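## Task

Locate the red mint tin on one of the desks and place it inside the tote near the door so no part sticks out past the tote's rim. The robot must not topple or finish leaning over, or the task fails. It only counts if the tin stays in place on its own, without the robot holding it.

## Robot and tools

ROBOT. A simulated Hello Robot Stretch 4, about 1.6 m tall. It has an omni-wheel base (rim within 0.23 m of its centre), a mast with a lift, one telescoping arm that reaches straight forward, a three-joint wrist (yaw, pitch, roll) and a two-finger gripper. There is only one arm, so every joint target goes into one flat object. Loose objects may occasionally get nudged by something else in the scene.

FRAMES. The base frame sits on the floor beneath the base centre: x ahead, y to the left, z up. hand_pose, a point between the open fingertips (URDF link pinch), is reported in this frame, and its printed value may be slightly off. The odometry frame is the base frame as it was when the scene began; base_odometry counts wheel rotation only, so slipping shows up as motion. Heading is in radians, left positive, -3.142 to 3.142.

execute_actions. Argument "actions" is a list holding one action or nothing (nothing just returns state and pictures). "cameras" picks images: head_camera, head_left_camera, head_right_camera, wrist_camera or all; omitted or null means all, [] means none. An action may contain:
- "base": one relative command only, measured from where the base last reported itself. {"translate_m": d} drives straight, forward positive, -2 to 2 m. {"strafe_m": d} slides sideways, left positive, -2 to 2 m. {"rotate_rad": d} spins in place, counter-clockwise positive, -3.2 to 3.2.
- "joints": absolute targets by name, in metres or radians: lift_m 0 to 1.2; arm_m 0 to 0.55 (extension); wrist_yaw_rad -1.134 to 4.276 (0 ahead, positive left, 3.14 stowed back, above 3.4 may hit the arm); wrist_pitch_rad -1.117 to 4.259 (0 level, 1.57 pointing down); wrist_roll_rad -1.117 to 4.259 (positive turns the gripper clockwise viewed from behind); gripper_m -0.038 to 0.141, the fingertip gap, negative means fingers pressing together. Targets outside a joint range are clipped and noted; other bad values or unknown keys make the whole call rejected with no motion.
- "pace": slow, default, fast or max. Base speed tops out at 0.1/0.3/0.4/0.6 m/s and 1/2/3/4 rad/s; with the lift above 0.2 these shrink, to 0.3 m/s and 1 rad/s at full height.
- "contact_limits": {"arm_m": v}, v from 0 (gentlest) to 0.75; default 0.5.
- Or alone: {"end_of_arm": "enable_torque"} to revive wrist or gripper motors that shut off.
Motions in one action start at once but may finish at different times; one action lasts at most 15 s. Anything not commanded may still be driving toward its earlier target. If a call reports a stop, the remaining calls of that reply are skipped.

wait: "seconds" 0 to 10, nothing new commanded, returns state and images. zoom_image: "camera" plus "region" [x0, y0, x1, y1] in pixels from the top-left, at most 504 by 504, on that camera's latest full image. read_manual: licence texts only. finished_scene: pass the current scene's number; it ends the scene for good once the last command has settled and reports success. A reply with no tool call ends everything.

RESULTS. joint_positions (done tolerances: lift and arm ±0.004, yaw and roll ±0.02, pitch ±0.05, gripper ±0.004). base_status and joint_status: done; off_target (stopped short, may still push); contact_stop_at_<key> (hit something, target dropped, that part goes slack — a slack lift can sag, slack wheels can roll); limit_stop_at_<name>, including own_body (software prevented self-collision, usually with gripper pitched up below -0.2 and rolled below -0.4 or above 4) and tilt (leaning past 6 degrees: lift, arm and wheels go limp until upright); time_out; torque_fault (wrist motor overloaded and went limp until enable_torque). on_its_own lists what happened without being commanded; "held at" there is the target held, not the position. lidar_m: 12 ranges in metres, 30-degree sectors, the 1st straight ahead, then counter-clockwise (4th left, 7th behind, 10th right); "-" means nothing seen or closer than 0.25 m; it misses glass, thin legs and much behind. wrist_depth_mm: 7x7 grid of median depths, 100 to 2000 mm, top-left first. base_tilt in degrees (forward, right), with a fixed bias up to 1.5. turned_by_wheels vs turned_by_imu differing by over about 0.1 rad suggests slipping or a collision. motor_effort is percent of max, peak in brackets, each with small fixed bias and noise; wheel efforts positive turn the base right; a loaded level gripper shifts wrist pitch effort.

GRIPPING. Command a gap smaller than the object; going lower squeezes harder and pulls it toward the wrist. Gripper reading and done do not prove a grasp; a firm squeeze at targets of 0 or more shows as a gripper effort change. Fingertips jammed on a surface free up by raising the lift. To unfold at the start, send lift_m 0.4 with wrist_yaw_rad 0.

CAMERAS. head_camera looks forward and down from the mast top; turn the base to look around. head_left_camera and head_right_camera are steeper fisheyes that also show base and arm. wrist_camera looks along the fingers, tips near the picture bottom.

AVOID. Dropping, slamming or shoving objects hard; driving or turning with over 1 kg held and arm beyond 0.2, especially fast; strong pushes or pulls with a high gripper or high contact limit (tipping); pressing the gripper into things during base or arm moves (torque faults). Release the item inside the tote so it rests there unheld.

Each tool is called after "Request:" by a JSON object that holds its "op" and its "data".

## Session

Request:
{"op": "execute_actions", "data": {"actions": []}}

Scene clock: 0.00 s.
base_odometry: x=+0.000 y=+0.000 heading=+0.000 (m, m, rad; odometry frame)
turned_by_wheels: +0.000 (rad since the last result)
turned_by_imu: +0.000 (rad since the last result)
base_tilt: forward=-0.1 right=-0.4 (deg)
lidar_m: 1.03 0.93 0.97 1.23 1.76 1.18 0.81 0.72 0.76 0.96 1.14 1.19
base_status: not commanded
joint_positions: lift_m=+0.267 arm_m=-0.001 wrist_yaw_rad=+3.106 wrist_pitch_rad=+0.001 wrist_roll_rad=+0.017 gripper_m=+0.057
joint_status: not commanded
motor_effort: lift_m=+21 arm_m=+0 wrist_yaw_rad=+0 wrist_pitch_rad=-6 wrist_roll_rad=+0 gripper_m=-4 wheel_0=+0 wheel_1=+1 wheel_2=-1 (%)
hand_pose: x=-0.1150 y=+0.0976 z=+0.4451 quat_wxyz=(+0.018, +0.000, +0.009, +1.000) (m; base frame)
wrist_depth_mm: - 144 991 1118 1397 - 1863 / - 141 278 1138 1366 - 1921 / - 117 146 1098 1336 - 1921 / - 124 170 1098 1308 - 1863 / 139 139 917 1060 1308 - 1921 / 220 798 878 1078 206 1661 1618 / 217 788 854 1008 1060 1008 1138
pictures: head_camera, head_left_camera, head_right_camera, wrist_camera
Images, in order (width x height): head_camera 420x560, head_left_camera 420x672, head_right_camera 420x672, wrist_camera 616x392.

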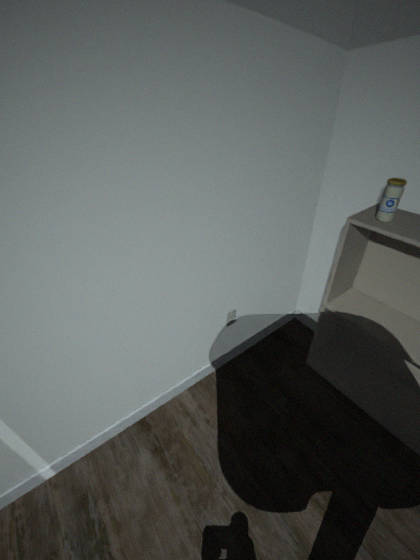

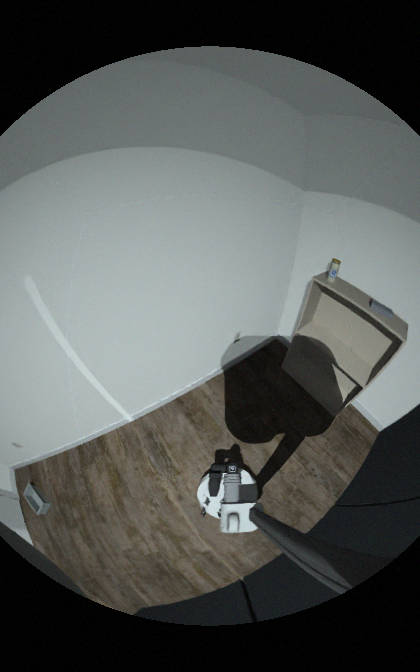

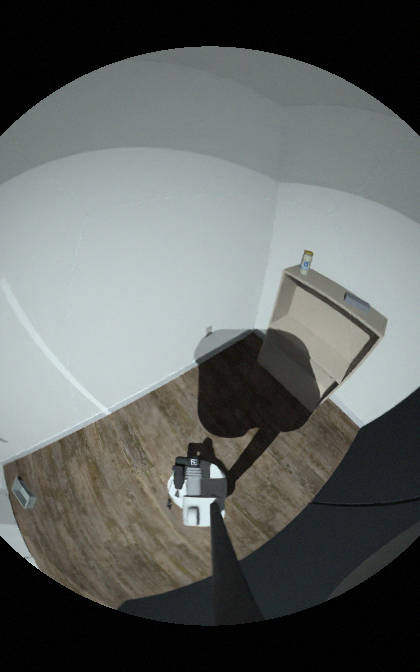

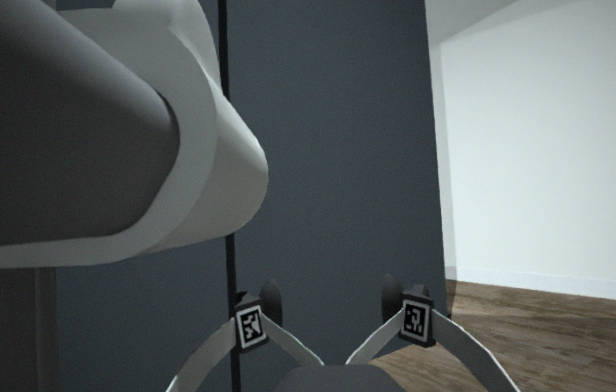

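Small alcove. Tote possibly at left-rear. Look around.

Request:
{"op": "execute_actions", "data": {"actions": [{"base":{"rotate_rad":1.57}}], "cameras": ["head_camera","head_left_camera"]}}

Scene clock: 2.20 s.
base_odometry: x=+0.000 y=+0.000 heading=+1.570 (m, m, rad; odometry frame)
turned_by_wheels: +1.570 (rad since the last result)
turned_by_imu: +1.584 (rad since the last result)
base_tilt: forward=+0.0 right=-0.3 (deg)
lidar_m: 1.19 1.72 1.22 0.80 0.73 0.74 0.98 1.17 1.18 1.03 0.94 0.96
base_status: done
joint_positions: lift_m=+0.267 arm_m=-0.001 wrist_yaw_rad=+3.106 wrist_pitch_rad=+0.001 wrist_roll_rad=+0.017 gripper_m=+0.057
joint_status: not commanded
motor_effort: lift_m=+21(21) arm_m=+0(0) wrist_yaw_rad=-1(1) wrist_pitch_rad=-5(6) wrist_roll_rad=+0(1) gripper_m=-3(6) wheel_0=+0(6) wheel_1=-2(8) wheel_2=-2(8) (%)
hand_pose: x=-0.1150 y=+0.0976 z=+0.4451 quat_wxyz=(+0.018, +0.000, +0.009, +1.000) (m; base frame)
wrist_depth_mm: - 144 1576 1255 946 750 640 / - 141 279 1281 946 759 640 / - 117 146 1255 946 759 647 / - 124 170 1255 946 768 640 / 139 139 1576 1281 946 759 640 / 221 1430 1576 1229 205 741 647 / 217 1205 1042 1118 891 715 640
pictures: head_camera, head_left_camera
Images, in order (width x height): head_camera 420x560, head_left_camera 420x672.

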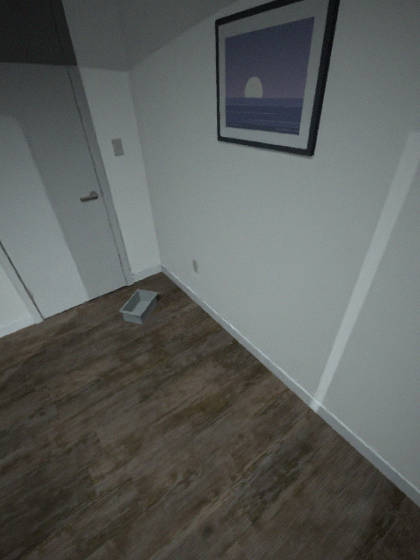

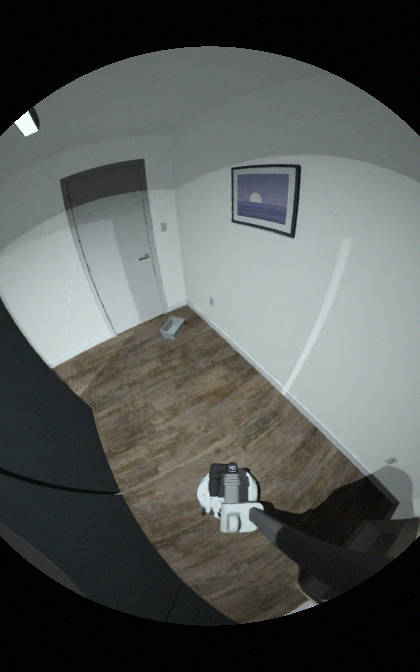

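Request:
{"op": "execute_actions", "data": {"actions": [{"base":{"translate_m":0.9}}], "cameras": []}}

Request:
{"op": "execute_actions", "data": {"actions": [{"base":{"rotate_rad":1.3}}], "cameras": ["head_camera","head_left_camera"]}}

Scene clock: 6.83 s.
base_odometry: x=+0.001 y=+0.900 heading=+1.570 (m, m, rad; odometry frame)
turned_by_wheels: +0.000 (rad since the last result)
turned_by_imu: -0.003 (rad since the last result)
base_tilt: forward=+0.0 right=-0.5 (deg)
lidar_m: 0.50 0.94 1.11 1.32 1.26 1.28 1.64 1.89 0.71 0.45 0.38 0.39
base_status: done
joint_positions: lift_m=+0.267 arm_m=-0.001 wrist_yaw_rad=+3.106 wrist_pitch_rad=+0.001 wrist_roll_rad=+0.017 gripper_m=+0.057
joint_status: not commanded
motor_effort: lift_m=+21(21) arm_m=-1(1) wrist_yaw_rad=-1(1) wrist_pitch_rad=-6(6) wrist_roll_rad=+0(1) gripper_m=-7(4) wheel_0=+0(6) wheel_1=+2(6) wheel_2=-1(10) (%)
hand_pose: x=-0.1150 y=+0.0976 z=+0.4451 quat_wxyz=(+0.018, +0.000, +0.009, +1.000) (m; base frame)
wrist_depth_mm: - 144 - - 1576 1281 1098 / - 141 279 - 1618 1281 1078 / - 117 146 - 1618 1281 1060 / - 124 170 - 1618 1281 1060 / 139 139 - - 1576 1281 1078 / 222 1808 1756 1863 206 1229 1098 / 217 1229 1042 1182 1060 1025 1078
pictures: none
No camera images: the call's "cameras" was empty. Leave "cameras" out to get every camera's image.

Scene clock: 8.73 s.
base_odometry: x=+0.001 y=+0.900 heading=+2.869 (m, m, rad; odometry frame)
turned_by_wheels: +1.300 (rad since the last result)
turned_by_imu: +1.312 (rad since the last result)
base_tilt: forward=-0.2 right=-0.5 (deg)
lidar_m: 1.65 1.28 1.25 1.37 1.92 1.18 0.54 0.44 0.40 0.44 0.73 0.92
base_status: done
joint_positions: lift_m=+0.267 arm_m=-0.001 wrist_yaw_rad=+3.106 wrist_pitch_rad=+0.001 wrist_roll_rad=+0.017 gripper_m=+0.057
joint_status: not commanded
motor_effort: lift_m=+21(21) arm_m=-1(0) wrist_yaw_rad=+0(1) wrist_pitch_rad=-6(5) wrist_roll_rad=+0(0) gripper_m=-5(4) wheel_0=+0(6) wheel_1=-1(7) wheel_2=-4(7) (%)
hand_pose: x=-0.1150 y=+0.0976 z=+0.4451 quat_wxyz=(+0.018, +0.000, +0.009, +1.000) (m; base frame)
wrist_depth_mm: - 144 741 976 1464 - 1808 / - 141 278 946 1430 - 1708 / - 117 146 931 1397 - 1708 / - 124 170 931 1336 - 1708 / 139 139 691 904 1308 1983 1708 / 220 554 647 891 206 1708 1499 / 216 549 621 809 1060 1025 1118
pictures: head_camera, head_left_camera
Images, in order (width x height): head_camera 420x560, head_left_camera 420x672.

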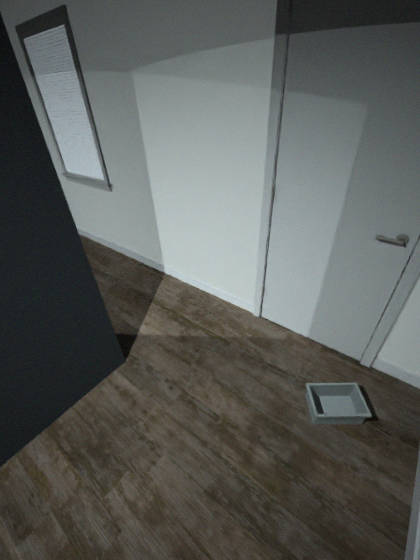

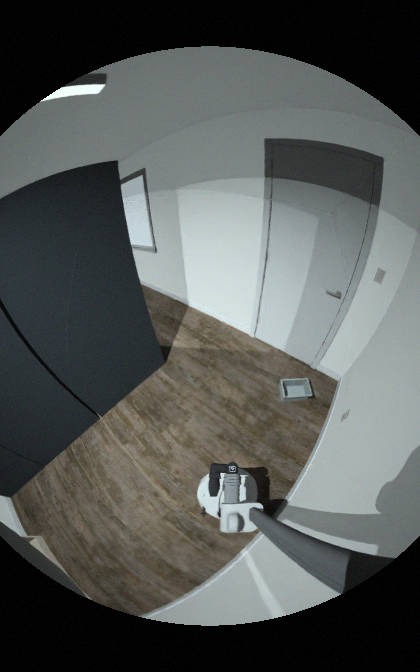

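Request:
{"op": "execute_actions", "data": {"actions": [{"base":{"translate_m":1.0}}], "cameras": []}}

Request:
{"op": "execute_actions", "data": {"actions": [{"base":{"rotate_rad":0.9}}], "cameras": ["head_camera","head_left_camera"]}}

Scene clock: 13.70 s.
base_odometry: x=-0.962 y=+1.169 heading=+2.869 (m, m, rad; odometry frame)
turned_by_wheels: +0.000 (rad since the last result)
turned_by_imu: -0.003 (rad since the last result)
base_tilt: forward=-0.1 right=-0.6 (deg)
lidar_m: 0.80 1.26 0.67 0.72 1.11 2.67 1.32 1.03 0.55 0.48 0.73 0.71
base_status: done
joint_positions: lift_m=+0.267 arm_m=-0.001 wrist_yaw_rad=+3.106 wrist_pitch_rad=+0.001 wrist_roll_rad=+0.017 gripper_m=+0.057
joint_status: not commanded
motor_effort: lift_m=+21(21) arm_m=+0(0) wrist_yaw_rad=-2(0) wrist_pitch_rad=-6(5) wrist_roll_rad=+0(0) gripper_m=-4(4) wheel_0=+0(5) wheel_1=+1(9) wheel_2=-1(10) (%)
hand_pose: x=-0.1150 y=+0.0976 z=+0.4451 quat_wxyz=(+0.018, +0.000, +0.009, +1.000) (m; base frame)
wrist_depth_mm: - 143 1464 - - - - / - 141 279 1983 - - - / - 117 146 1863 - - - / - 124 170 1863 - - - / 139 139 1430 1808 - - - / 221 1138 1308 1708 206 1756 1618 / 217 1098 1060 1182 1078 1025 1118
pictures: none
No camera images: the call's "cameras" was empty. Leave "cameras" out to get every camera's image.

Scene clock: 15.33 s.
base_odometry: x=-0.962 y=+1.169 heading=-2.514 (m, m, rad; odometry frame)
turned_by_wheels: +0.899 (rad since the last result)
turned_by_imu: +0.908 (rad since the last result)
base_tilt: forward=-0.1 right=-0.5 (deg)
lidar_m: 0.86 0.71 0.94 2.43 1.50 1.07 1.01 0.51 0.76 0.72 0.75 1.01
base_status: done
joint_positions: lift_m=+0.267 arm_m=-0.001 wrist_yaw_rad=+3.106 wrist_pitch_rad=+0.001 wrist_roll_rad=+0.017 gripper_m=+0.057
joint_status: not commanded
motor_effort: lift_m=+21(21) arm_m=-1(0) wrist_yaw_rad=-1(1) wrist_pitch_rad=-5(6) wrist_roll_rad=+0(1) gripper_m=-5(6) wheel_0=-2(8) wheel_1=-2(8) wheel_2=-3(9) (%)
hand_pose: x=-0.1150 y=+0.0976 z=+0.4451 quat_wxyz=(+0.018, +0.000, +0.009, +1.000) (m; base frame)
wrist_depth_mm: - 144 1138 1160 1182 1182 1182 / - 141 281 1160 1160 1160 1182 / - 116 146 1138 1160 1160 1160 / - 124 170 1138 1138 1138 1160 / 139 139 1138 1118 1138 1138 1138 / 220 1118 1118 1118 206 1118 1118 / 217 1098 1060 1118 1060 1008 1098
pictures: head_camera, head_left_camera
Images, in order (width x height): head_camera 420x560, head_left_camera 420x672.

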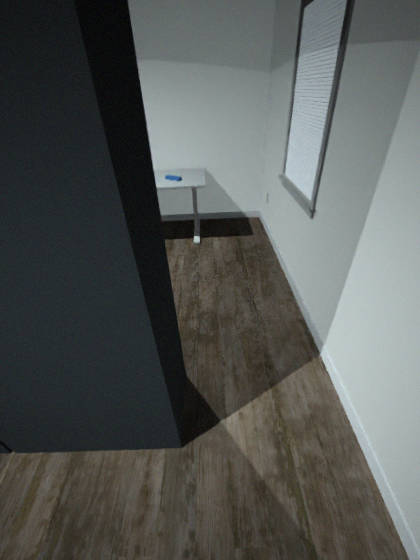

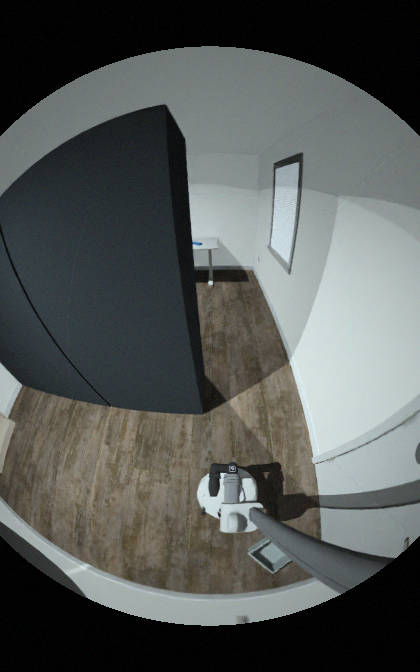

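Strafe right a bit, then go down the corridor.

Request:
{"op": "execute_actions", "data": {"actions": [{"base":{"strafe_m":-0.3}}], "cameras": []}}

Request:
{"op": "execute_actions", "data": {"actions": [{"base":{"translate_m":1.6}}], "cameras": ["head_camera","head_left_camera"]}}

Scene clock: 18.27 s.
base_odometry: x=-1.138 y=+1.412 heading=-2.514 (m, m, rad; odometry frame)
turned_by_wheels: +0.000 (rad since the last result)
turned_by_imu: -0.001 (rad since the last result)
base_tilt: forward=-0.1 right=-0.5 (deg)
lidar_m: 1.64 0.84 0.94 2.49 1.47 1.07 0.49 0.62 0.46 0.41 0.41 0.63
base_status: done
joint_positions: lift_m=+0.267 arm_m=-0.001 wrist_yaw_rad=+3.106 wrist_pitch_rad=+0.001 wrist_roll_rad=+0.017 gripper_m=+0.057
joint_status: not commanded
motor_effort: lift_m=+21(21) arm_m=-1(0) wrist_yaw_rad=+0(0) wrist_pitch_rad=-5(5) wrist_roll_rad=+0(0) gripper_m=-5(5) wheel_0=-1(9) wheel_1=+0(9) wheel_2=+0(2) (%)
hand_pose: x=-0.1150 y=+0.0976 z=+0.4451 quat_wxyz=(+0.018, +0.000, +0.009, +1.000) (m; base frame)
wrist_depth_mm: - 144 1160 1138 1160 1160 1160 / - 141 279 1160 1160 1138 1160 / - 117 146 1118 1138 1160 1160 / - 124 170 1138 1138 1118 1138 / 139 139 1138 1098 1118 1118 1138 / 221 1118 1118 1118 206 1118 1118 / 217 1060 1042 1078 1060 1025 1078
pictures: none
No camera images: the call's "cameras" was empty. Leave "cameras" out to get every camera's image.

Scene clock: 25.10 s.
base_odometry: x=-2.434 y=+0.472 heading=-2.514 (m, m, rad; odometry frame)
turned_by_wheels: +0.000 (rad since the last result)
turned_by_imu: -0.005 (rad since the last result)
base_tilt: forward=-0.1 right=-0.4 (deg)
lidar_m: 1.45 1.38 1.87 1.91 0.68 0.72 1.76 0.59 0.41 0.38 0.41 0.53
base_status: done
joint_positions: lift_m=+0.267 arm_m=-0.001 wrist_yaw_rad=+3.106 wrist_pitch_rad=+0.001 wrist_roll_rad=+0.017 gripper_m=+0.057
joint_status: not commanded
motor_effort: lift_m=+21(21) arm_m=-1(1) wrist_yaw_rad=-1(0) wrist_pitch_rad=-5(6) wrist_roll_rad=-1(0) gripper_m=-3(6) wheel_0=+0(6) wheel_1=+2(6) wheel_2=-1(10) (%)
hand_pose: x=-0.1150 y=+0.0976 z=+0.4451 quat_wxyz=(+0.018, +0.000, +0.009, +1.000) (m; base frame)
wrist_depth_mm: - 144 - - - 854 597 / - 141 279 - - 854 603 / - 116 146 - - 878 615 / - 124 170 - - 878 621 / 139 139 - - - 904 621 / 221 1008 1464 1863 206 854 627 / 216 991 1042 1182 1060 798 634
pictures: head_camera, head_left_camera
Images, in order (width x height): head_camera 420x560, head_left_camera 420x672.

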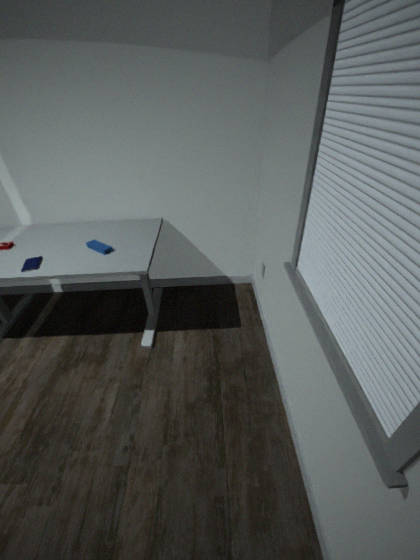

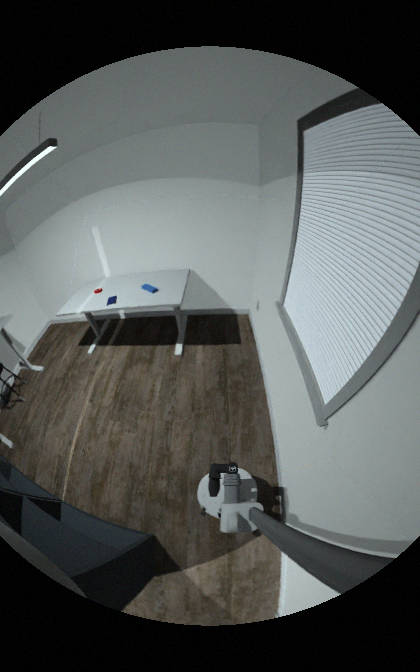

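Request:
{"op": "execute_actions", "data": {"actions": [{"base":{"strafe_m":0.9},"joints":{"lift_m":0.85,"wrist_yaw_rad":0,"gripper_m":0.141}}], "cameras": ["head_camera","wrist_camera"]}}

Scene clock: 29.63 s.
base_odometry: x=-1.905 y=-0.256 heading=-2.514 (m, m, rad; odometry frame)
turned_by_wheels: +0.000 (rad since the last result)
turned_by_imu: +0.002 (rad since the last result)
base_tilt: forward=-0.1 right=-0.4 (deg)
lidar_m: 1.29 1.35 1.76 1.62 0.66 0.44 0.41 0.44 1.37 1.29 1.30 1.33
base_status: done
joint_positions: lift_m=+0.850 arm_m=-0.001 wrist_yaw_rad=+0.000 wrist_pitch_rad=+0.001 wrist_roll_rad=+0.017 gripper_m=+0.141
joint_status: all done
motor_effort: lift_m=+26(27) arm_m=-1(0) wrist_yaw_rad=-2(7) wrist_pitch_rad=-7(5) wrist_roll_rad=+0(1) gripper_m=+1(4) wheel_0=+1(8) wheel_1=+1(9) wheel_2=+0(1) (%)
hand_pose: x=+0.4588 y=-0.0873 z=+1.0276 quat_wxyz=(+1.000, +0.009, +0.000, +0.000) (m; base frame)
wrist_depth_mm: 1863 1863 1863 1863 1863 1808 1576 / 1921 1863 1863 1863 1863 1863 1618 / 1863 1863 1863 1863 1863 1863 1661 / 1863 1921 1863 1863 1863 1808 1708 / 1863 1863 1808 1808 1808 1808 1661 / 1863 1430 1182 1366 1281 200 1708 / 1863 1464 1756 1060 1756 1756 1708
pictures: head_camera, wrist_camera
Images, in order (width x height): head_camera 420x560, wrist_camera 616x392.

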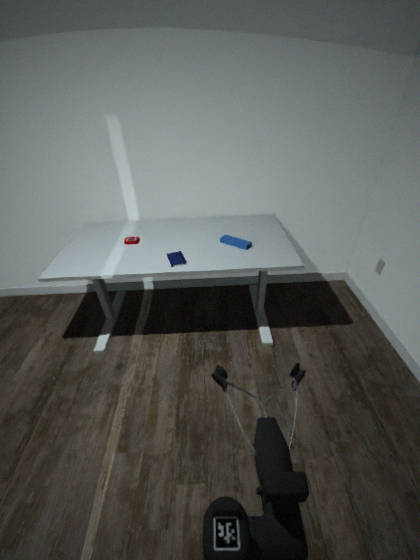

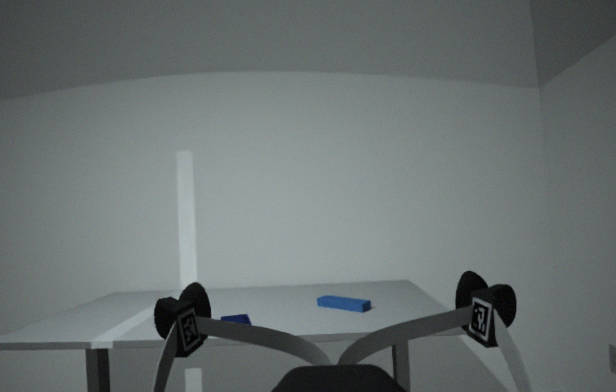

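Request:
{"op": "execute_actions", "data": {"actions": [{"base":{"strafe_m":0.6}}], "cameras": []}}

Request:
{"op": "execute_actions", "data": {"actions": [{"base":{"translate_m":0.85}}], "cameras": ["head_camera","wrist_camera"]}}

Scene clock: 33.27 s.
base_odometry: x=-1.553 y=-0.742 heading=-2.514 (m, m, rad; odometry frame)
turned_by_wheels: +0.000 (rad since the last result)
turned_by_imu: +0.001 (rad since the last result)
base_tilt: forward=-0.1 right=-0.5 (deg)
lidar_m: 1.28 1.32 1.09 1.00 0.66 0.47 0.45 0.48 0.65 1.87 1.92 1.36
base_status: done
joint_positions: lift_m=+0.850 arm_m=-0.001 wrist_yaw_rad=+0.000 wrist_pitch_rad=+0.001 wrist_roll_rad=+0.017 gripper_m=+0.141
joint_status: not commanded
motor_effort: lift_m=+25(26) arm_m=+0(0) wrist_yaw_rad=-1(2) wrist_pitch_rad=-6(6) wrist_roll_rad=-1(0) gripper_m=+0(3) wheel_0=+2(10) wheel_1=+0(10) wheel_2=+0(1) (%)
hand_pose: x=+0.4588 y=-0.0874 z=+1.0277 quat_wxyz=(+1.000, +0.009, +0.000, +0.000) (m; base frame)
wrist_depth_mm: 1983 1921 1863 1921 1808 1808 1808 / 1921 1921 1863 1863 1808 1808 1808 / 1808 1863 1808 1808 1863 1808 1808 / 1863 1863 1863 1808 1756 1808 1808 / 1863 1808 1808 1808 1808 1808 1756 / 1808 1863 1229 1366 1281 199 1205 / 1808 1863 1808 1025 1756 1756 1756
pictures: none
No camera images: the call's "cameras" was empty. Leave "cameras" out to get every camera's image.

Scene clock: 37.57 s.
base_odometry: x=-2.241 y=-1.241 heading=-2.514 (m, m, rad; odometry frame)
turned_by_wheels: +0.000 (rad since the last result)
turned_by_imu: -0.002 (rad since the last result)
base_tilt: forward=-0.1 right=-0.6 (deg)
lidar_m: 0.41 0.47 1.71 1.06 1.12 1.37 1.30 1.35 1.96 1.83 0.65 0.49
base_status: done
joint_positions: lift_m=+0.850 arm_m=-0.001 wrist_yaw_rad=+0.000 wrist_pitch_rad=+0.001 wrist_roll_rad=+0.017 gripper_m=+0.141
joint_status: not commanded
motor_effort: lift_m=+25(25) arm_m=-1(1) wrist_yaw_rad=-2(1) wrist_pitch_rad=-6(5) wrist_roll_rad=-1(0) gripper_m=-1(1) wheel_0=+0(6) wheel_1=+3(7) wheel_2=-2(10) (%)
hand_pose: x=+0.4588 y=-0.0874 z=+1.0277 quat_wxyz=(+1.000, +0.009, +0.000, +0.000) (m; base frame)
wrist_depth_mm: 1060 1042 1060 1025 1025 1025 1025 / 1042 1042 1042 1025 1025 1008 1008 / 1042 1025 1025 1008 1008 1025 1008 / 1025 1025 1008 1008 1008 1008 991 / 1025 1008 1008 1008 1025 1008 991 / 1025 1008 1008 991 991 200 976 / 1008 960 809 750 809 750 788
pictures: head_camera, wrist_camera
Images, in order (width x height): head_camera 420x560, wrist_camera 616x392.

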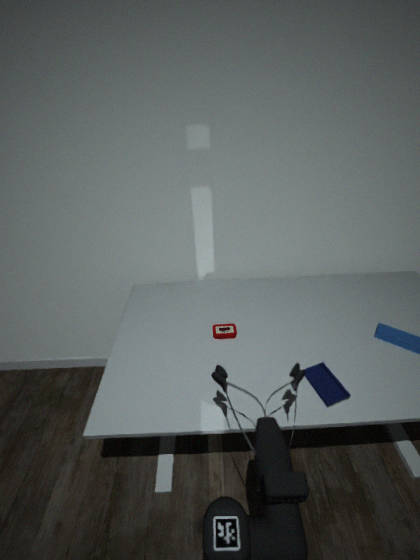

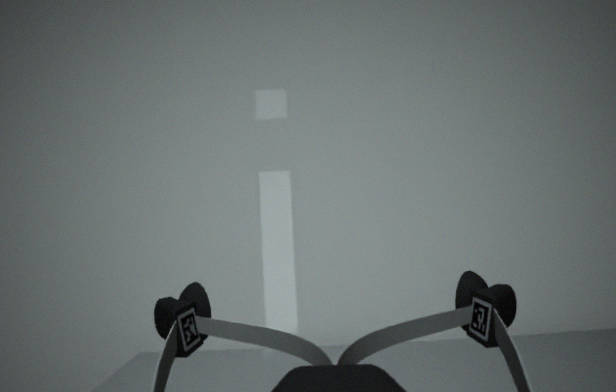

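Request:
{"op": "execute_actions", "data": {"actions": [{"base":{"strafe_m":0.06},"joints":{"lift_m":1.05,"wrist_pitch_rad":1.57,"arm_m":0.5}}], "cameras": ["head_camera","wrist_camera"]}}

Scene clock: 40.37 s.
base_odometry: x=-2.206 y=-1.290 heading=-2.514 (m, m, rad; odometry frame)
turned_by_wheels: +0.000 (rad since the last result)
turned_by_imu: +0.000 (rad since the last result)
base_tilt: forward=-0.1 right=-0.4 (deg)
lidar_m: 0.45 0.46 1.72 0.99 1.06 1.37 1.30 1.37 2.00 1.90 0.69 0.48
base_status: done
joint_positions: lift_m=+1.050 arm_m=+0.499 wrist_yaw_rad=+0.000 wrist_pitch_rad=+1.570 wrist_roll_rad=+0.017 gripper_m=+0.141
joint_status: all done
motor_effort: lift_m=+26(27) arm_m=+6(5) wrist_yaw_rad=-1(2) wrist_pitch_rad=+2(3) wrist_roll_rad=+0(0) gripper_m=+2(0) wheel_0=+0(9) wheel_1=+2(10) wheel_2=+0(1) (%)
hand_pose: x=+0.6701 y=-0.0874 z=+0.9393 quat_wxyz=(+0.707, +0.006, +0.707, -0.006) (m; base frame)
wrist_depth_mm: 462 455 452 449 439 433 430 / 462 452 449 442 439 430 427 / 459 452 445 439 433 430 424 / 452 449 442 436 430 424 421 / 449 445 442 436 427 424 418 / 449 442 430 430 424 199 418 / 442 436 433 427 421 415 413
pictures: head_camera, wrist_camera
Images, in order (width x height): head_camera 420x560, wrist_camera 616x392.

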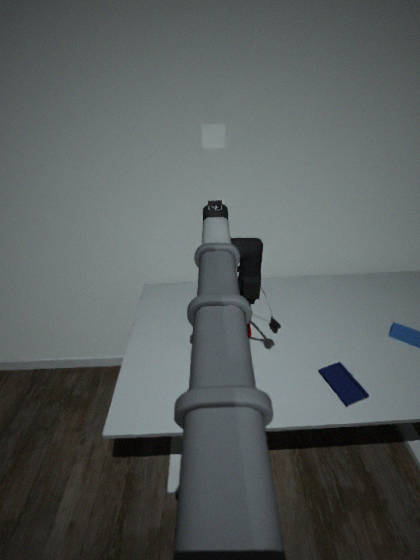

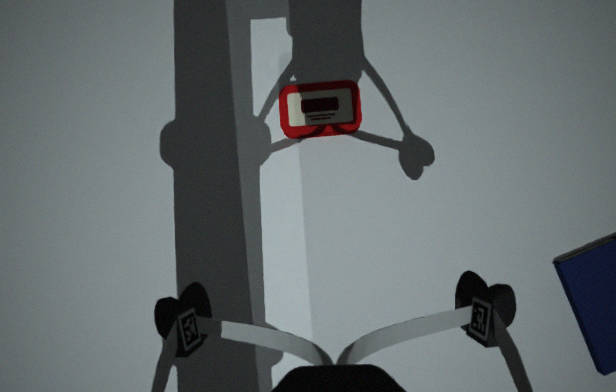

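Request:
{"op": "execute_actions", "data": {"actions": [{"base":{"translate_m":0.13},"joints":{"arm_m":0.54,"lift_m":0.93}}], "cameras": ["wrist_camera"]}}

Scene clock: 42.40 s.
base_odometry: x=-2.311 y=-1.366 heading=-2.514 (m, m, rad; odometry frame)
turned_by_wheels: +0.000 (rad since the last result)
turned_by_imu: +0.000 (rad since the last result)
base_tilt: forward=+0.0 right=-0.5 (deg)
lidar_m: 0.30 0.31 0.46 1.01 1.07 1.48 1.42 1.50 1.99 1.88 0.46 0.34
base_status: done
joint_positions: lift_m=+0.930 arm_m=+0.539 wrist_yaw_rad=+0.000 wrist_pitch_rad=+1.570 wrist_roll_rad=+0.017 gripper_m=+0.141
joint_status: all done
motor_effort: lift_m=+15(25) arm_m=+6(6) wrist_yaw_rad=-1(1) wrist_pitch_rad=+1(2) wrist_roll_rad=+1(0) gripper_m=+1(1) wheel_0=+0(6) wheel_1=+3(6) wheel_2=-1(10) (%)
hand_pose: x=+0.7100 y=-0.0874 z=+0.8202 quat_wxyz=(+0.707, +0.006, +0.707, -0.006) (m; base frame)
wrist_depth_mm: 338 334 329 325 322 317 314 / 334 330 327 325 319 315 312 / 334 329 325 320 315 314 310 / 330 327 324 319 314 310 307 / 329 325 320 297 310 307 304 / 324 322 317 312 307 200 304 / 324 320 315 310 307 303 300
pictures: wrist_camera
Images, in order (width x height): wrist_camera 616x392.

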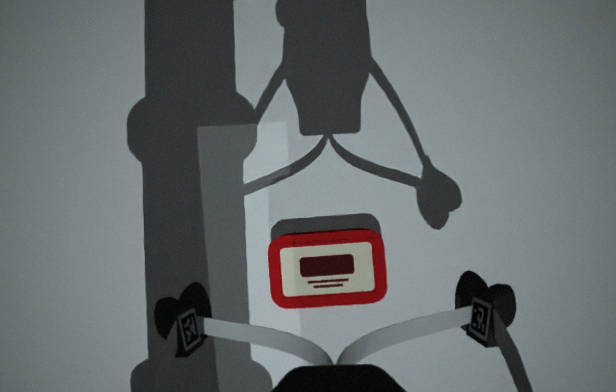

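Request:
{"op": "execute_actions", "data": {"actions": [{"joints":{"lift_m":0.85},"pace":"slow"}], "cameras": ["wrist_camera"]}}

Scene clock: 44.10 s.
base_odometry: x=-2.311 y=-1.366 heading=-2.514 (m, m, rad; odometry frame)
turned_by_wheels: +0.000 (rad since the last result)
turned_by_imu: +0.000 (rad since the last result)
base_tilt: forward=+0.1 right=-0.3 (deg)
lidar_m: 0.31 0.31 0.44 1.02 1.06 1.45 1.43 1.50 2.00 1.86 0.46 0.33
base_status: not commanded
joint_positions: lift_m=+0.850 arm_m=+0.539 wrist_yaw_rad=+0.000 wrist_pitch_rad=+1.570 wrist_roll_rad=+0.017 gripper_m=+0.141
joint_status: all done
motor_effort: lift_m=+15(15) arm_m=+6(6) wrist_yaw_rad=-1(1) wrist_pitch_rad=+2(0) wrist_roll_rad=-1(0) gripper_m=-1(0) wheel_0=+0(0) wheel_1=+3(3) wheel_2=-2(2) (%)
hand_pose: x=+0.7100 y=-0.0874 z=+0.7402 quat_wxyz=(+0.707, +0.006, +0.707, -0.006) (m; base frame)
wrist_depth_mm: 254 251 248 244 241 238 235 / 253 249 245 242 239 236 234 / 250 247 244 241 236 235 232 / 247 246 242 237 235 233 231 / 246 243 240 216 233 231 229 / 244 241 216 213 212 200 228 / 243 239 236 233 230 228 225
pictures: wrist_camera
Images, in order (width x height): wrist_camera 616x392.

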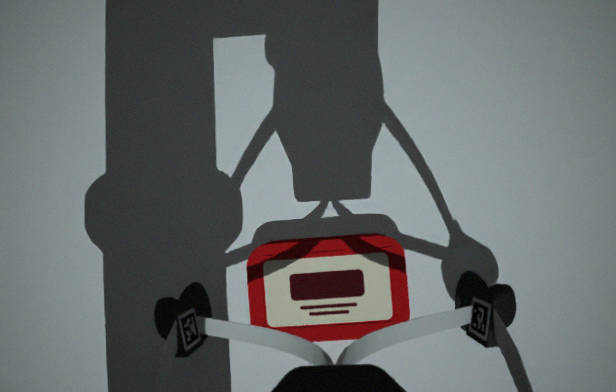

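Request:
{"op": "execute_actions", "data": {"actions": [{"joints":{"gripper_m":0.03}}], "cameras": ["wrist_camera"]}}

Scene clock: 46.37 s.
base_odometry: x=-2.311 y=-1.366 heading=-2.514 (m, m, rad; odometry frame)
turned_by_wheels: +0.000 (rad since the last result)
turned_by_imu: +0.000 (rad since the last result)
base_tilt: forward=+0.0 right=-0.4 (deg)
lidar_m: 0.30 0.33 0.45 1.02 1.06 1.46 1.42 1.50 2.00 1.89 0.47 0.33
base_status: not commanded
joint_positions: lift_m=+0.850 arm_m=+0.539 wrist_yaw_rad=+0.000 wrist_pitch_rad=+1.570 wrist_roll_rad=+0.017 gripper_m=+0.031
joint_status: all done
motor_effort: lift_m=+15(15) arm_m=+6(6) wrist_yaw_rad=-2(1) wrist_pitch_rad=+3(3) wrist_roll_rad=+0(0) gripper_m=-37(38) wheel_0=+0(0) wheel_1=+3(3) wheel_2=-2(2) (%)
hand_pose: x=+0.7101 y=-0.0874 z=+0.7402 quat_wxyz=(+0.707, +0.006, +0.707, -0.006) (m; base frame)
wrist_depth_mm: 253 250 247 244 240 238 236 / 251 248 245 242 238 236 234 / 251 246 244 240 237 234 232 / 248 245 242 238 236 233 230 / 246 243 239 204 202 231 229 / 244 241 203 202 199 180 227 / 243 238 235 201 229 227 225
pictures: wrist_camera
Images, in order (width x height): wrist_camera 616x392.

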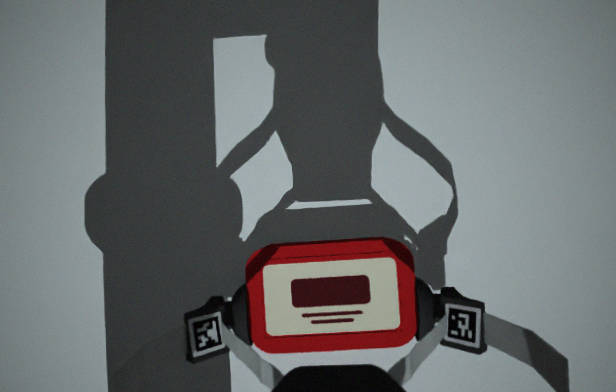

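Gripped. Lift and retract.

Request:
{"op": "execute_actions", "data": {"actions": [{"joints":{"lift_m":0.95}}], "cameras": []}}

Request:
{"op": "execute_actions", "data": {"actions": [{"base":{"translate_m":-1.0},"joints":{"arm_m":0.0}}], "cameras": ["wrist_camera"]}}

Scene clock: 47.93 s.
base_odometry: x=-2.311 y=-1.366 heading=-2.514 (m, m, rad; odometry frame)
turned_by_wheels: +0.000 (rad since the last result)
turned_by_imu: +0.000 (rad since the last result)
base_tilt: forward=+0.0 right=-0.6 (deg)
lidar_m: 0.30 0.33 0.45 1.01 1.06 1.42 1.43 1.48 1.98 1.91 0.48 0.31
base_status: not commanded
joint_positions: lift_m=+0.950 arm_m=+0.539 wrist_yaw_rad=+0.000 wrist_pitch_rad=+1.570 wrist_roll_rad=+0.017 gripper_m=+0.031
joint_status: all done
motor_effort: lift_m=+27(30) arm_m=+6(6) wrist_yaw_rad=-1(1) wrist_pitch_rad=+1(2) wrist_roll_rad=+0(0) gripper_m=-38(37) wheel_0=+0(0) wheel_1=+3(3) wheel_2=-1(2) (%)
hand_pose: x=+0.7100 y=-0.0874 z=+0.8392 quat_wxyz=(+0.707, +0.006, +0.707, -0.006) (m; base frame)
wrist_depth_mm: 357 353 349 343 340 336 332 / 357 351 345 342 338 334 329 / 353 349 345 338 336 332 327 / 351 345 343 338 332 329 325 / 347 342 340 203 202 327 322 / 345 342 203 202 199 181 322 / 343 336 332 201 324 320 317
pictures: none
No camera images: the call's "cameras" was empty. Leave "cameras" out to get every camera's image.

Scene clock: 52.77 s.
base_odometry: x=-1.501 y=-0.779 heading=-2.514 (m, m, rad; odometry frame)
turned_by_wheels: +0.000 (rad since the last result)
turned_by_imu: +0.002 (rad since the last result)
base_tilt: forward=-0.1 right=-0.6 (deg)
lidar_m: 1.26 1.52 1.04 0.97 0.64 0.47 0.44 0.46 0.65 1.94 2.00 1.36
base_status: done
joint_positions: lift_m=+0.950 arm_m=+0.001 wrist_yaw_rad=+0.000 wrist_pitch_rad=+1.570 wrist_roll_rad=+0.017 gripper_m=+0.031
joint_status: all done
motor_effort: lift_m=+26(27) arm_m=-6(9) wrist_yaw_rad=-1(2) wrist_pitch_rad=+1(0) wrist_roll_rad=+0(0) gripper_m=-36(37) wheel_0=-1(6) wheel_1=-2(7) wheel_2=-1(10) (%)
hand_pose: x=+0.1722 y=-0.0874 z=+0.8393 quat_wxyz=(+0.707, +0.006, +0.707, -0.006) (m; base frame)
wrist_depth_mm: 1118 1098 1078 1060 1060 1060 1042 / 1098 1078 1078 1042 1060 1042 1025 / 1098 1078 1060 1042 1060 1025 1008 / 1078 1060 1060 1042 1025 1008 1008 / 1078 1060 1042 203 202 1008 991 / 1078 1060 203 202 198 181 991 / 1060 1042 831 201 820 991 976
pictures: wrist_camera
Images, in order (width x height): wrist_camera 616x392.

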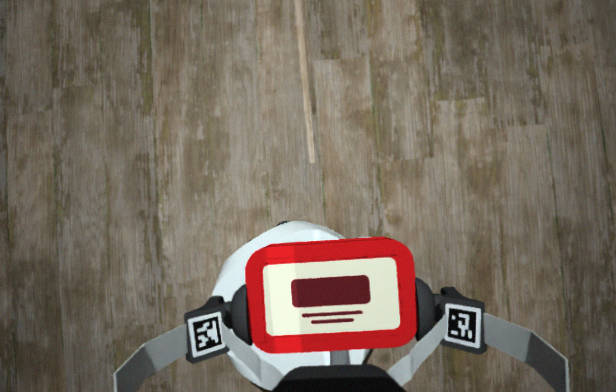

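Retrace: strafe right 1.56, back 1.6.

Request:
{"op": "execute_actions", "data": {"actions": [{"base":{"strafe_m":-1.56}}], "cameras": []}}

Request:
{"op": "execute_actions", "data": {"actions": [{"base":{"translate_m":-1.6}}], "cameras": []}}

Request:
{"op": "execute_actions", "data": {"actions": [{"base":{"rotate_rad":2.6}}], "cameras": ["head_camera","head_right_camera"]}}

Scene clock: 59.47 s.
base_odometry: x=-2.417 y=+0.484 heading=-2.514 (m, m, rad; odometry frame)
turned_by_wheels: +0.000 (rad since the last result)
turned_by_imu: -0.005 (rad since the last result)
base_tilt: forward=-0.1 right=-0.4 (deg)
lidar_m: 1.46 1.38 1.86 1.83 0.66 0.72 1.76 0.64 0.42 0.38 0.39 0.53
base_status: done
joint_positions: lift_m=+0.950 arm_m=+0.001 wrist_yaw_rad=+0.000 wrist_pitch_rad=+1.570 wrist_roll_rad=+0.017 gripper_m=+0.031
joint_status: not commanded
motor_effort: lift_m=+26(26) arm_m=-6(6) wrist_yaw_rad=-1(0) wrist_pitch_rad=+1(0) wrist_roll_rad=+0(0) gripper_m=-38(39) wheel_0=+0(8) wheel_1=+0(10) wheel_2=+0(1) (%)
hand_pose: x=+0.1722 y=-0.0874 z=+0.8393 quat_wxyz=(+0.707, +0.006, +0.707, -0.006) (m; base frame)
wrist_depth_mm: 1118 1098 1060 1060 1060 676 459 / 1098 1098 1078 1060 1060 691 469 / 1098 1078 1042 1042 1042 699 480 / 1078 1060 1060 1042 1042 732 492 / 1060 1078 1042 203 202 759 500 / 1078 1078 202 202 199 181 508 / 1078 1042 831 201 809 723 462
pictures: none
No camera images: the call's "cameras" was empty. Leave "cameras" out to get every camera's image.

Scene clock: 66.27 s.
base_odometry: x=-1.122 y=+1.424 heading=-2.514 (m, m, rad; odometry frame)
turned_by_wheels: +0.000 (rad since the last result)
turned_by_imu: +0.004 (rad since the last result)
base_tilt: forward=+0.0 right=-0.4 (deg)
lidar_m: 1.61 0.86 0.98 2.52 1.44 1.05 1.01 0.62 0.45 0.40 0.42 0.65
base_status: done
joint_positions: lift_m=+0.950 arm_m=+0.001 wrist_yaw_rad=+0.000 wrist_pitch_rad=+1.570 wrist_roll_rad=+0.017 gripper_m=+0.031
joint_status: not commanded
motor_effort: lift_m=+26(26) arm_m=-6(6) wrist_yaw_rad=+0(1) wrist_pitch_rad=+3(1) wrist_roll_rad=+0(0) gripper_m=-38(35) wheel_0=-2(5) wheel_1=-2(6) wheel_2=+0(10) (%)
hand_pose: x=+0.1722 y=-0.0874 z=+0.8393 quat_wxyz=(+0.707, +0.006, +0.707, -0.006) (m; base frame)
wrist_depth_mm: 878 1098 1078 1060 1060 778 530 / 1118 1078 1078 1078 1042 788 544 / 1078 1078 1060 1078 1060 820 554 / 1098 1078 1060 1042 1042 831 549 / 1078 1060 1060 203 202 809 544 / 1060 1060 203 202 199 181 549 / 1060 1042 831 201 820 798 504
pictures: none
No camera images: the call's "cameras" was empty. Leave "cameras" out to get every camera's image.

Scene clock: 69.03 s.
base_odometry: x=-1.122 y=+1.424 heading=+0.085 (m, m, rad; odometry frame)
turned_by_wheels: +2.600 (rad since the last result)
turned_by_imu: +2.624 (rad since the last result)
base_tilt: forward=+0.1 right=-0.5 (deg)
lidar_m: 1.05 0.49 0.55 0.45 0.41 0.42 0.61 1.53 0.85 0.94 2.24 1.49
base_status: done
joint_positions: lift_m=+0.950 arm_m=+0.001 wrist_yaw_rad=+0.000 wrist_pitch_rad=+1.570 wrist_roll_rad=+0.017 gripper_m=+0.031
joint_status: not commanded
motor_effort: lift_m=+26(26) arm_m=-6(6) wrist_yaw_rad=-1(1) wrist_pitch_rad=+1(1) wrist_roll_rad=+0(0) gripper_m=-38(39) wheel_0=-1(7) wheel_1=-1(8) wheel_2=-3(8) (%)
hand_pose: x=+0.1723 y=-0.0874 z=+0.8393 quat_wxyz=(+0.707, +0.006, +0.707, -0.006) (m; base frame)
wrist_depth_mm: 976 1098 1078 1078 1042 1060 1025 / 1098 1078 1098 1060 1042 1042 1008 / 1098 1078 1078 1042 1060 1025 1025 / 1060 1078 1042 1042 1042 1025 1025 / 931 1078 1042 203 202 1008 991 / 809 1042 203 202 198 181 991 / 723 842 831 200 809 991 976
pictures: head_camera, head_right_camera
Images, in order (width x height): head_camera 420x560, head_right_camera 420x672.

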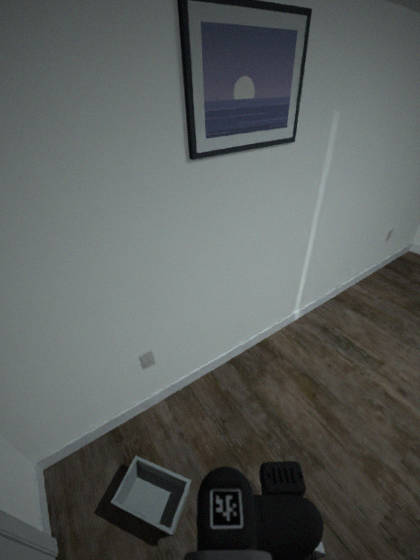

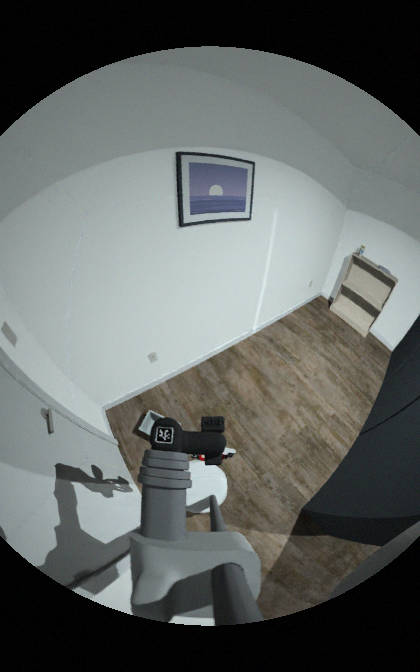

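Request:
{"op": "execute_actions", "data": {"actions": [{"base":{"rotate_rad":0.6},"joints":{"arm_m":0.35,"lift_m":0.6}}], "cameras": ["head_camera","wrist_camera"]}}

Scene clock: 71.57 s.
base_odometry: x=-1.122 y=+1.424 heading=+0.685 (m, m, rad; odometry frame)
turned_by_wheels: +0.600 (rad since the last result)
turned_by_imu: +0.605 (rad since the last result)
base_tilt: forward=+0.0 right=-0.6 (deg)
lidar_m: 0.39 0.58 0.45 0.42 0.45 0.64 1.93 0.86 1.03 2.93 1.35 1.04
base_status: done
joint_positions: lift_m=+0.600 arm_m=+0.349 wrist_yaw_rad=+0.000 wrist_pitch_rad=+1.570 wrist_roll_rad=+0.017 gripper_m=+0.031
joint_status: all done
motor_effort: lift_m=+16(24) arm_m=+6(10) wrist_yaw_rad=-1(2) wrist_pitch_rad=+1(0) wrist_roll_rad=+1(0) gripper_m=-37(37) wheel_0=+0(4) wheel_1=-1(7) wheel_2=-2(8) (%)
hand_pose: x=+0.5200 y=-0.0874 z=+0.4901 quat_wxyz=(+0.707, +0.006, +0.707, -0.006) (m; base frame)
wrist_depth_mm: 699 732 723 715 707 699 691 / 691 732 723 715 699 699 691 / 683 732 715 715 699 691 691 / 668 723 699 699 699 676 683 / 676 715 707 203 202 691 676 / 661 707 202 202 199 181 668 / 654 707 699 201 676 676 661
pictures: head_camera, wrist_camera
Images, in order (width x height): head_camera 420x560, wrist_camera 616x392.

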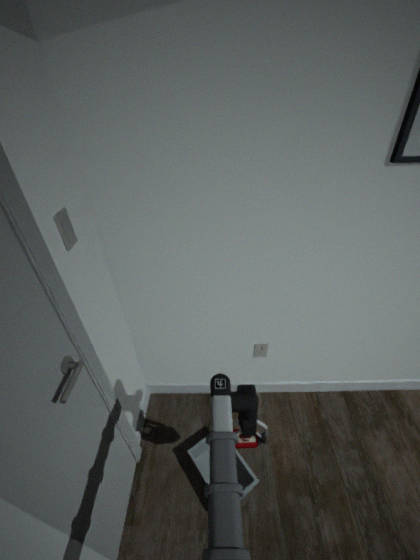

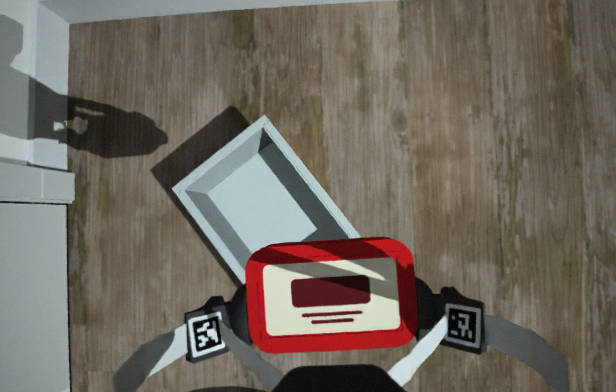

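Request:
{"op": "execute_actions", "data": {"actions": [{"base":{"strafe_m":0.085},"joints":{"arm_m":0.41,"lift_m":0.4,"wrist_roll_rad":0.93}}], "cameras": ["head_camera","wrist_camera"]}}

Scene clock: 73.90 s.
base_odometry: x=-1.176 y=+1.489 heading=+0.685 (m, m, rad; odometry frame)
turned_by_wheels: +0.000 (rad since the last result)
turned_by_imu: +0.000 (rad since the last result)
base_tilt: forward=+0.1 right=-0.4 (deg)
lidar_m: 0.39 0.52 0.34 0.34 0.35 0.52 1.62 0.93 0.98 2.95 1.39 0.45
base_status: done
joint_positions: lift_m=+0.400 arm_m=+0.409 wrist_yaw_rad=+0.000 wrist_pitch_rad=+1.570 wrist_roll_rad=+0.930 gripper_m=+0.031
joint_status: all done
motor_effort: lift_m=+15(14) arm_m=+6(6) wrist_yaw_rad=-1(2) wrist_pitch_rad=+0(1) wrist_roll_rad=+1(5) gripper_m=-37(38) wheel_0=+2(9) wheel_1=+0(8) wheel_2=+0(2) (%)
hand_pose: x=+0.5800 y=-0.0874 z=+0.2902 quat_wxyz=(+0.632, +0.317, +0.632, -0.317) (m; base frame)
wrist_depth_mm: 421 525 521 517 512 508 500 / 455 521 521 512 508 504 500 / 512 521 517 512 504 496 492 / 521 517 512 500 496 492 492 / 521 517 473 204 202 492 484 / 517 512 202 202 198 181 484 / 517 504 382 201 375 480 480
pictures: head_camera, wrist_camera
Images, in order (width x height): head_camera 420x560, wrist_camera 616x392.

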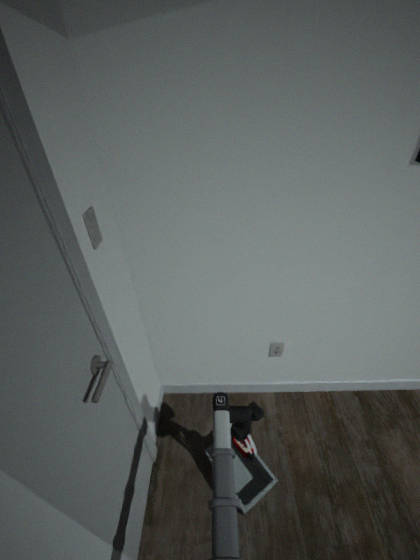

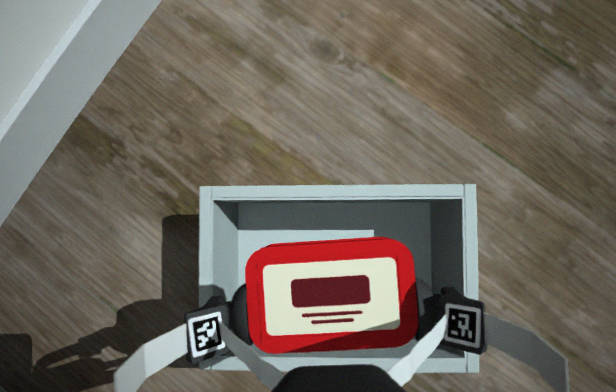

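Request:
{"op": "execute_actions", "data": {"actions": [{"joints":{"lift_m":0.18}}], "cameras": ["wrist_camera"]}}

Scene clock: 76.00 s.
base_odometry: x=-1.176 y=+1.489 heading=+0.685 (m, m, rad; odometry frame)
turned_by_wheels: +0.000 (rad since the last result)
turned_by_imu: +0.000 (rad since the last result)
base_tilt: forward=+0.1 right=-0.4 (deg)
lidar_m: 0.40 0.51 0.35 0.32 0.36 0.52 1.60 0.90 1.05 2.93 1.40 0.49
base_status: not commanded
joint_positions: lift_m=+0.180 arm_m=+0.409 wrist_yaw_rad=+0.000 wrist_pitch_rad=+1.570 wrist_roll_rad=+0.930 gripper_m=+0.031
joint_status: all done
motor_effort: lift_m=+15(16) arm_m=+6(6) wrist_yaw_rad=+0(1) wrist_pitch_rad=+1(0) wrist_roll_rad=+0(1) gripper_m=-36(37) wheel_0=+1(1) wheel_1=+0(0) wheel_2=+0(0) (%)
hand_pose: x=+0.5800 y=-0.0874 z=+0.0702 quat_wxyz=(+0.632, +0.317, +0.632, -0.317) (m; base frame)
wrist_depth_mm: 306 303 300 296 293 289 285 / 304 300 296 293 290 286 283 / 300 297 293 290 287 283 281 / 237 198 287 285 281 277 214 / 236 224 286 204 201 277 225 / 236 224 203 202 199 181 232 / 234 186 281 202 274 273 134
pictures: wrist_camera
Images, in order (width x height): wrist_camera 616x392.

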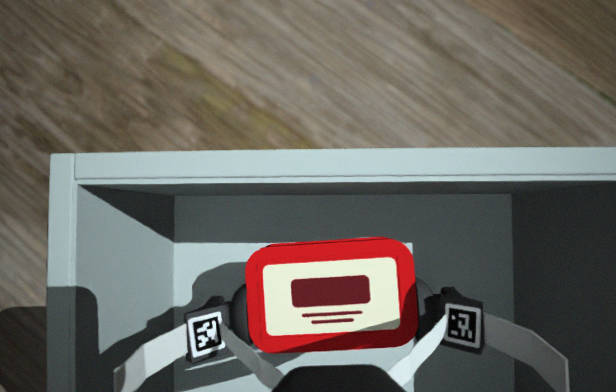

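Request:
{"op": "execute_actions", "data": {"actions": [{"joints":{"gripper_m":0.12}}], "cameras": []}}

Request:
{"op": "execute_actions", "data": {"actions": [{"joints":{"lift_m":0.45}}], "cameras": ["wrist_camera"]}}

Scene clock: 77.90 s.
base_odometry: x=-1.176 y=+1.489 heading=+0.685 (m, m, rad; odometry frame)
turned_by_wheels: +0.000 (rad since the last result)
turned_by_imu: +0.000 (rad since the last result)
base_tilt: forward=-0.1 right=-0.4 (deg)
lidar_m: 0.39 0.51 0.31 0.34 0.34 0.55 1.62 0.92 1.02 2.91 1.36 0.52
base_status: not commanded
joint_positions: lift_m=+0.180 arm_m=+0.409 wrist_yaw_rad=+0.000 wrist_pitch_rad=+1.570 wrist_roll_rad=+0.930 gripper_m=+0.120
joint_status: all done
motor_effort: lift_m=+15(15) arm_m=+6(6) wrist_yaw_rad=+0(1) wrist_pitch_rad=+1(0) wrist_roll_rad=+1(1) gripper_m=+0(38) wheel_0=+1(1) wheel_1=+1(0) wheel_2=+0(0) (%)
hand_pose: x=+0.5800 y=-0.0874 z=+0.0702 quat_wxyz=(+0.632, +0.317, +0.632, -0.317) (m; base frame)
wrist_depth_mm: 304 304 298 296 291 290 286 / 303 300 296 293 290 286 283 / 300 298 293 290 286 285 281 / 237 198 287 285 281 278 213 / 236 224 286 263 281 278 226 / 236 224 216 262 278 209 231 / 234 208 281 279 274 272 231
pictures: none
No camera images: the call's "cameras" was empty. Leave "cameras" out to get every camera's image.

Scene clock: 80.07 s.
base_odometry: x=-1.176 y=+1.489 heading=+0.685 (m, m, rad; odometry frame)
turned_by_wheels: +0.000 (rad since the last result)
turned_by_imu: +0.000 (rad since the last result)
base_tilt: forward=-0.1 right=-0.4 (deg)
lidar_m: 0.40 0.51 0.33 0.33 0.35 0.52 1.60 0.93 1.04 2.92 1.39 0.48
base_status: not commanded
joint_positions: lift_m=+0.450 arm_m=+0.409 wrist_yaw_rad=+0.000 wrist_pitch_rad=+1.570 wrist_roll_rad=+0.930 gripper_m=+0.120
joint_status: all done
motor_effort: lift_m=+26(28) arm_m=+6(6) wrist_yaw_rad=-1(1) wrist_pitch_rad=+1(1) wrist_roll_rad=+1(1) gripper_m=+0(0) wheel_0=+1(1) wheel_1=+0(0) wheel_2=-1(0) (%)
hand_pose: x=+0.5800 y=-0.0874 z=+0.3393 quat_wxyz=(+0.632, +0.317, +0.632, -0.317) (m; base frame)
wrist_depth_mm: 424 517 574 564 559 554 554 / 466 574 569 564 559 549 544 / 512 569 564 559 549 549 544 / 569 564 559 554 549 544 535 / 569 564 549 549 539 535 539 / 569 559 216 544 535 210 535 / 559 554 549 427 424 530 525
pictures: wrist_camera
Images, in order (width x height): wrist_camera 616x392.

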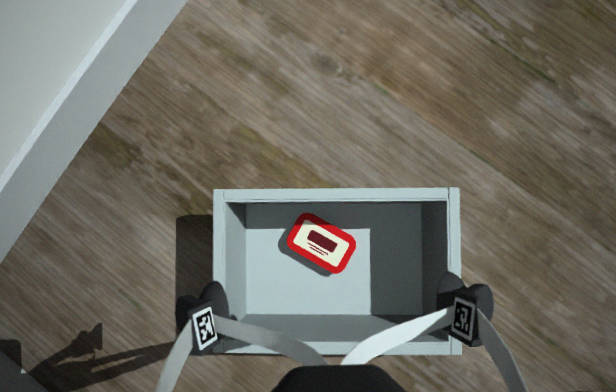

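Request:
{"op": "finished_scene", "data": {"scene": 1}}

The scene is finished: the task was done.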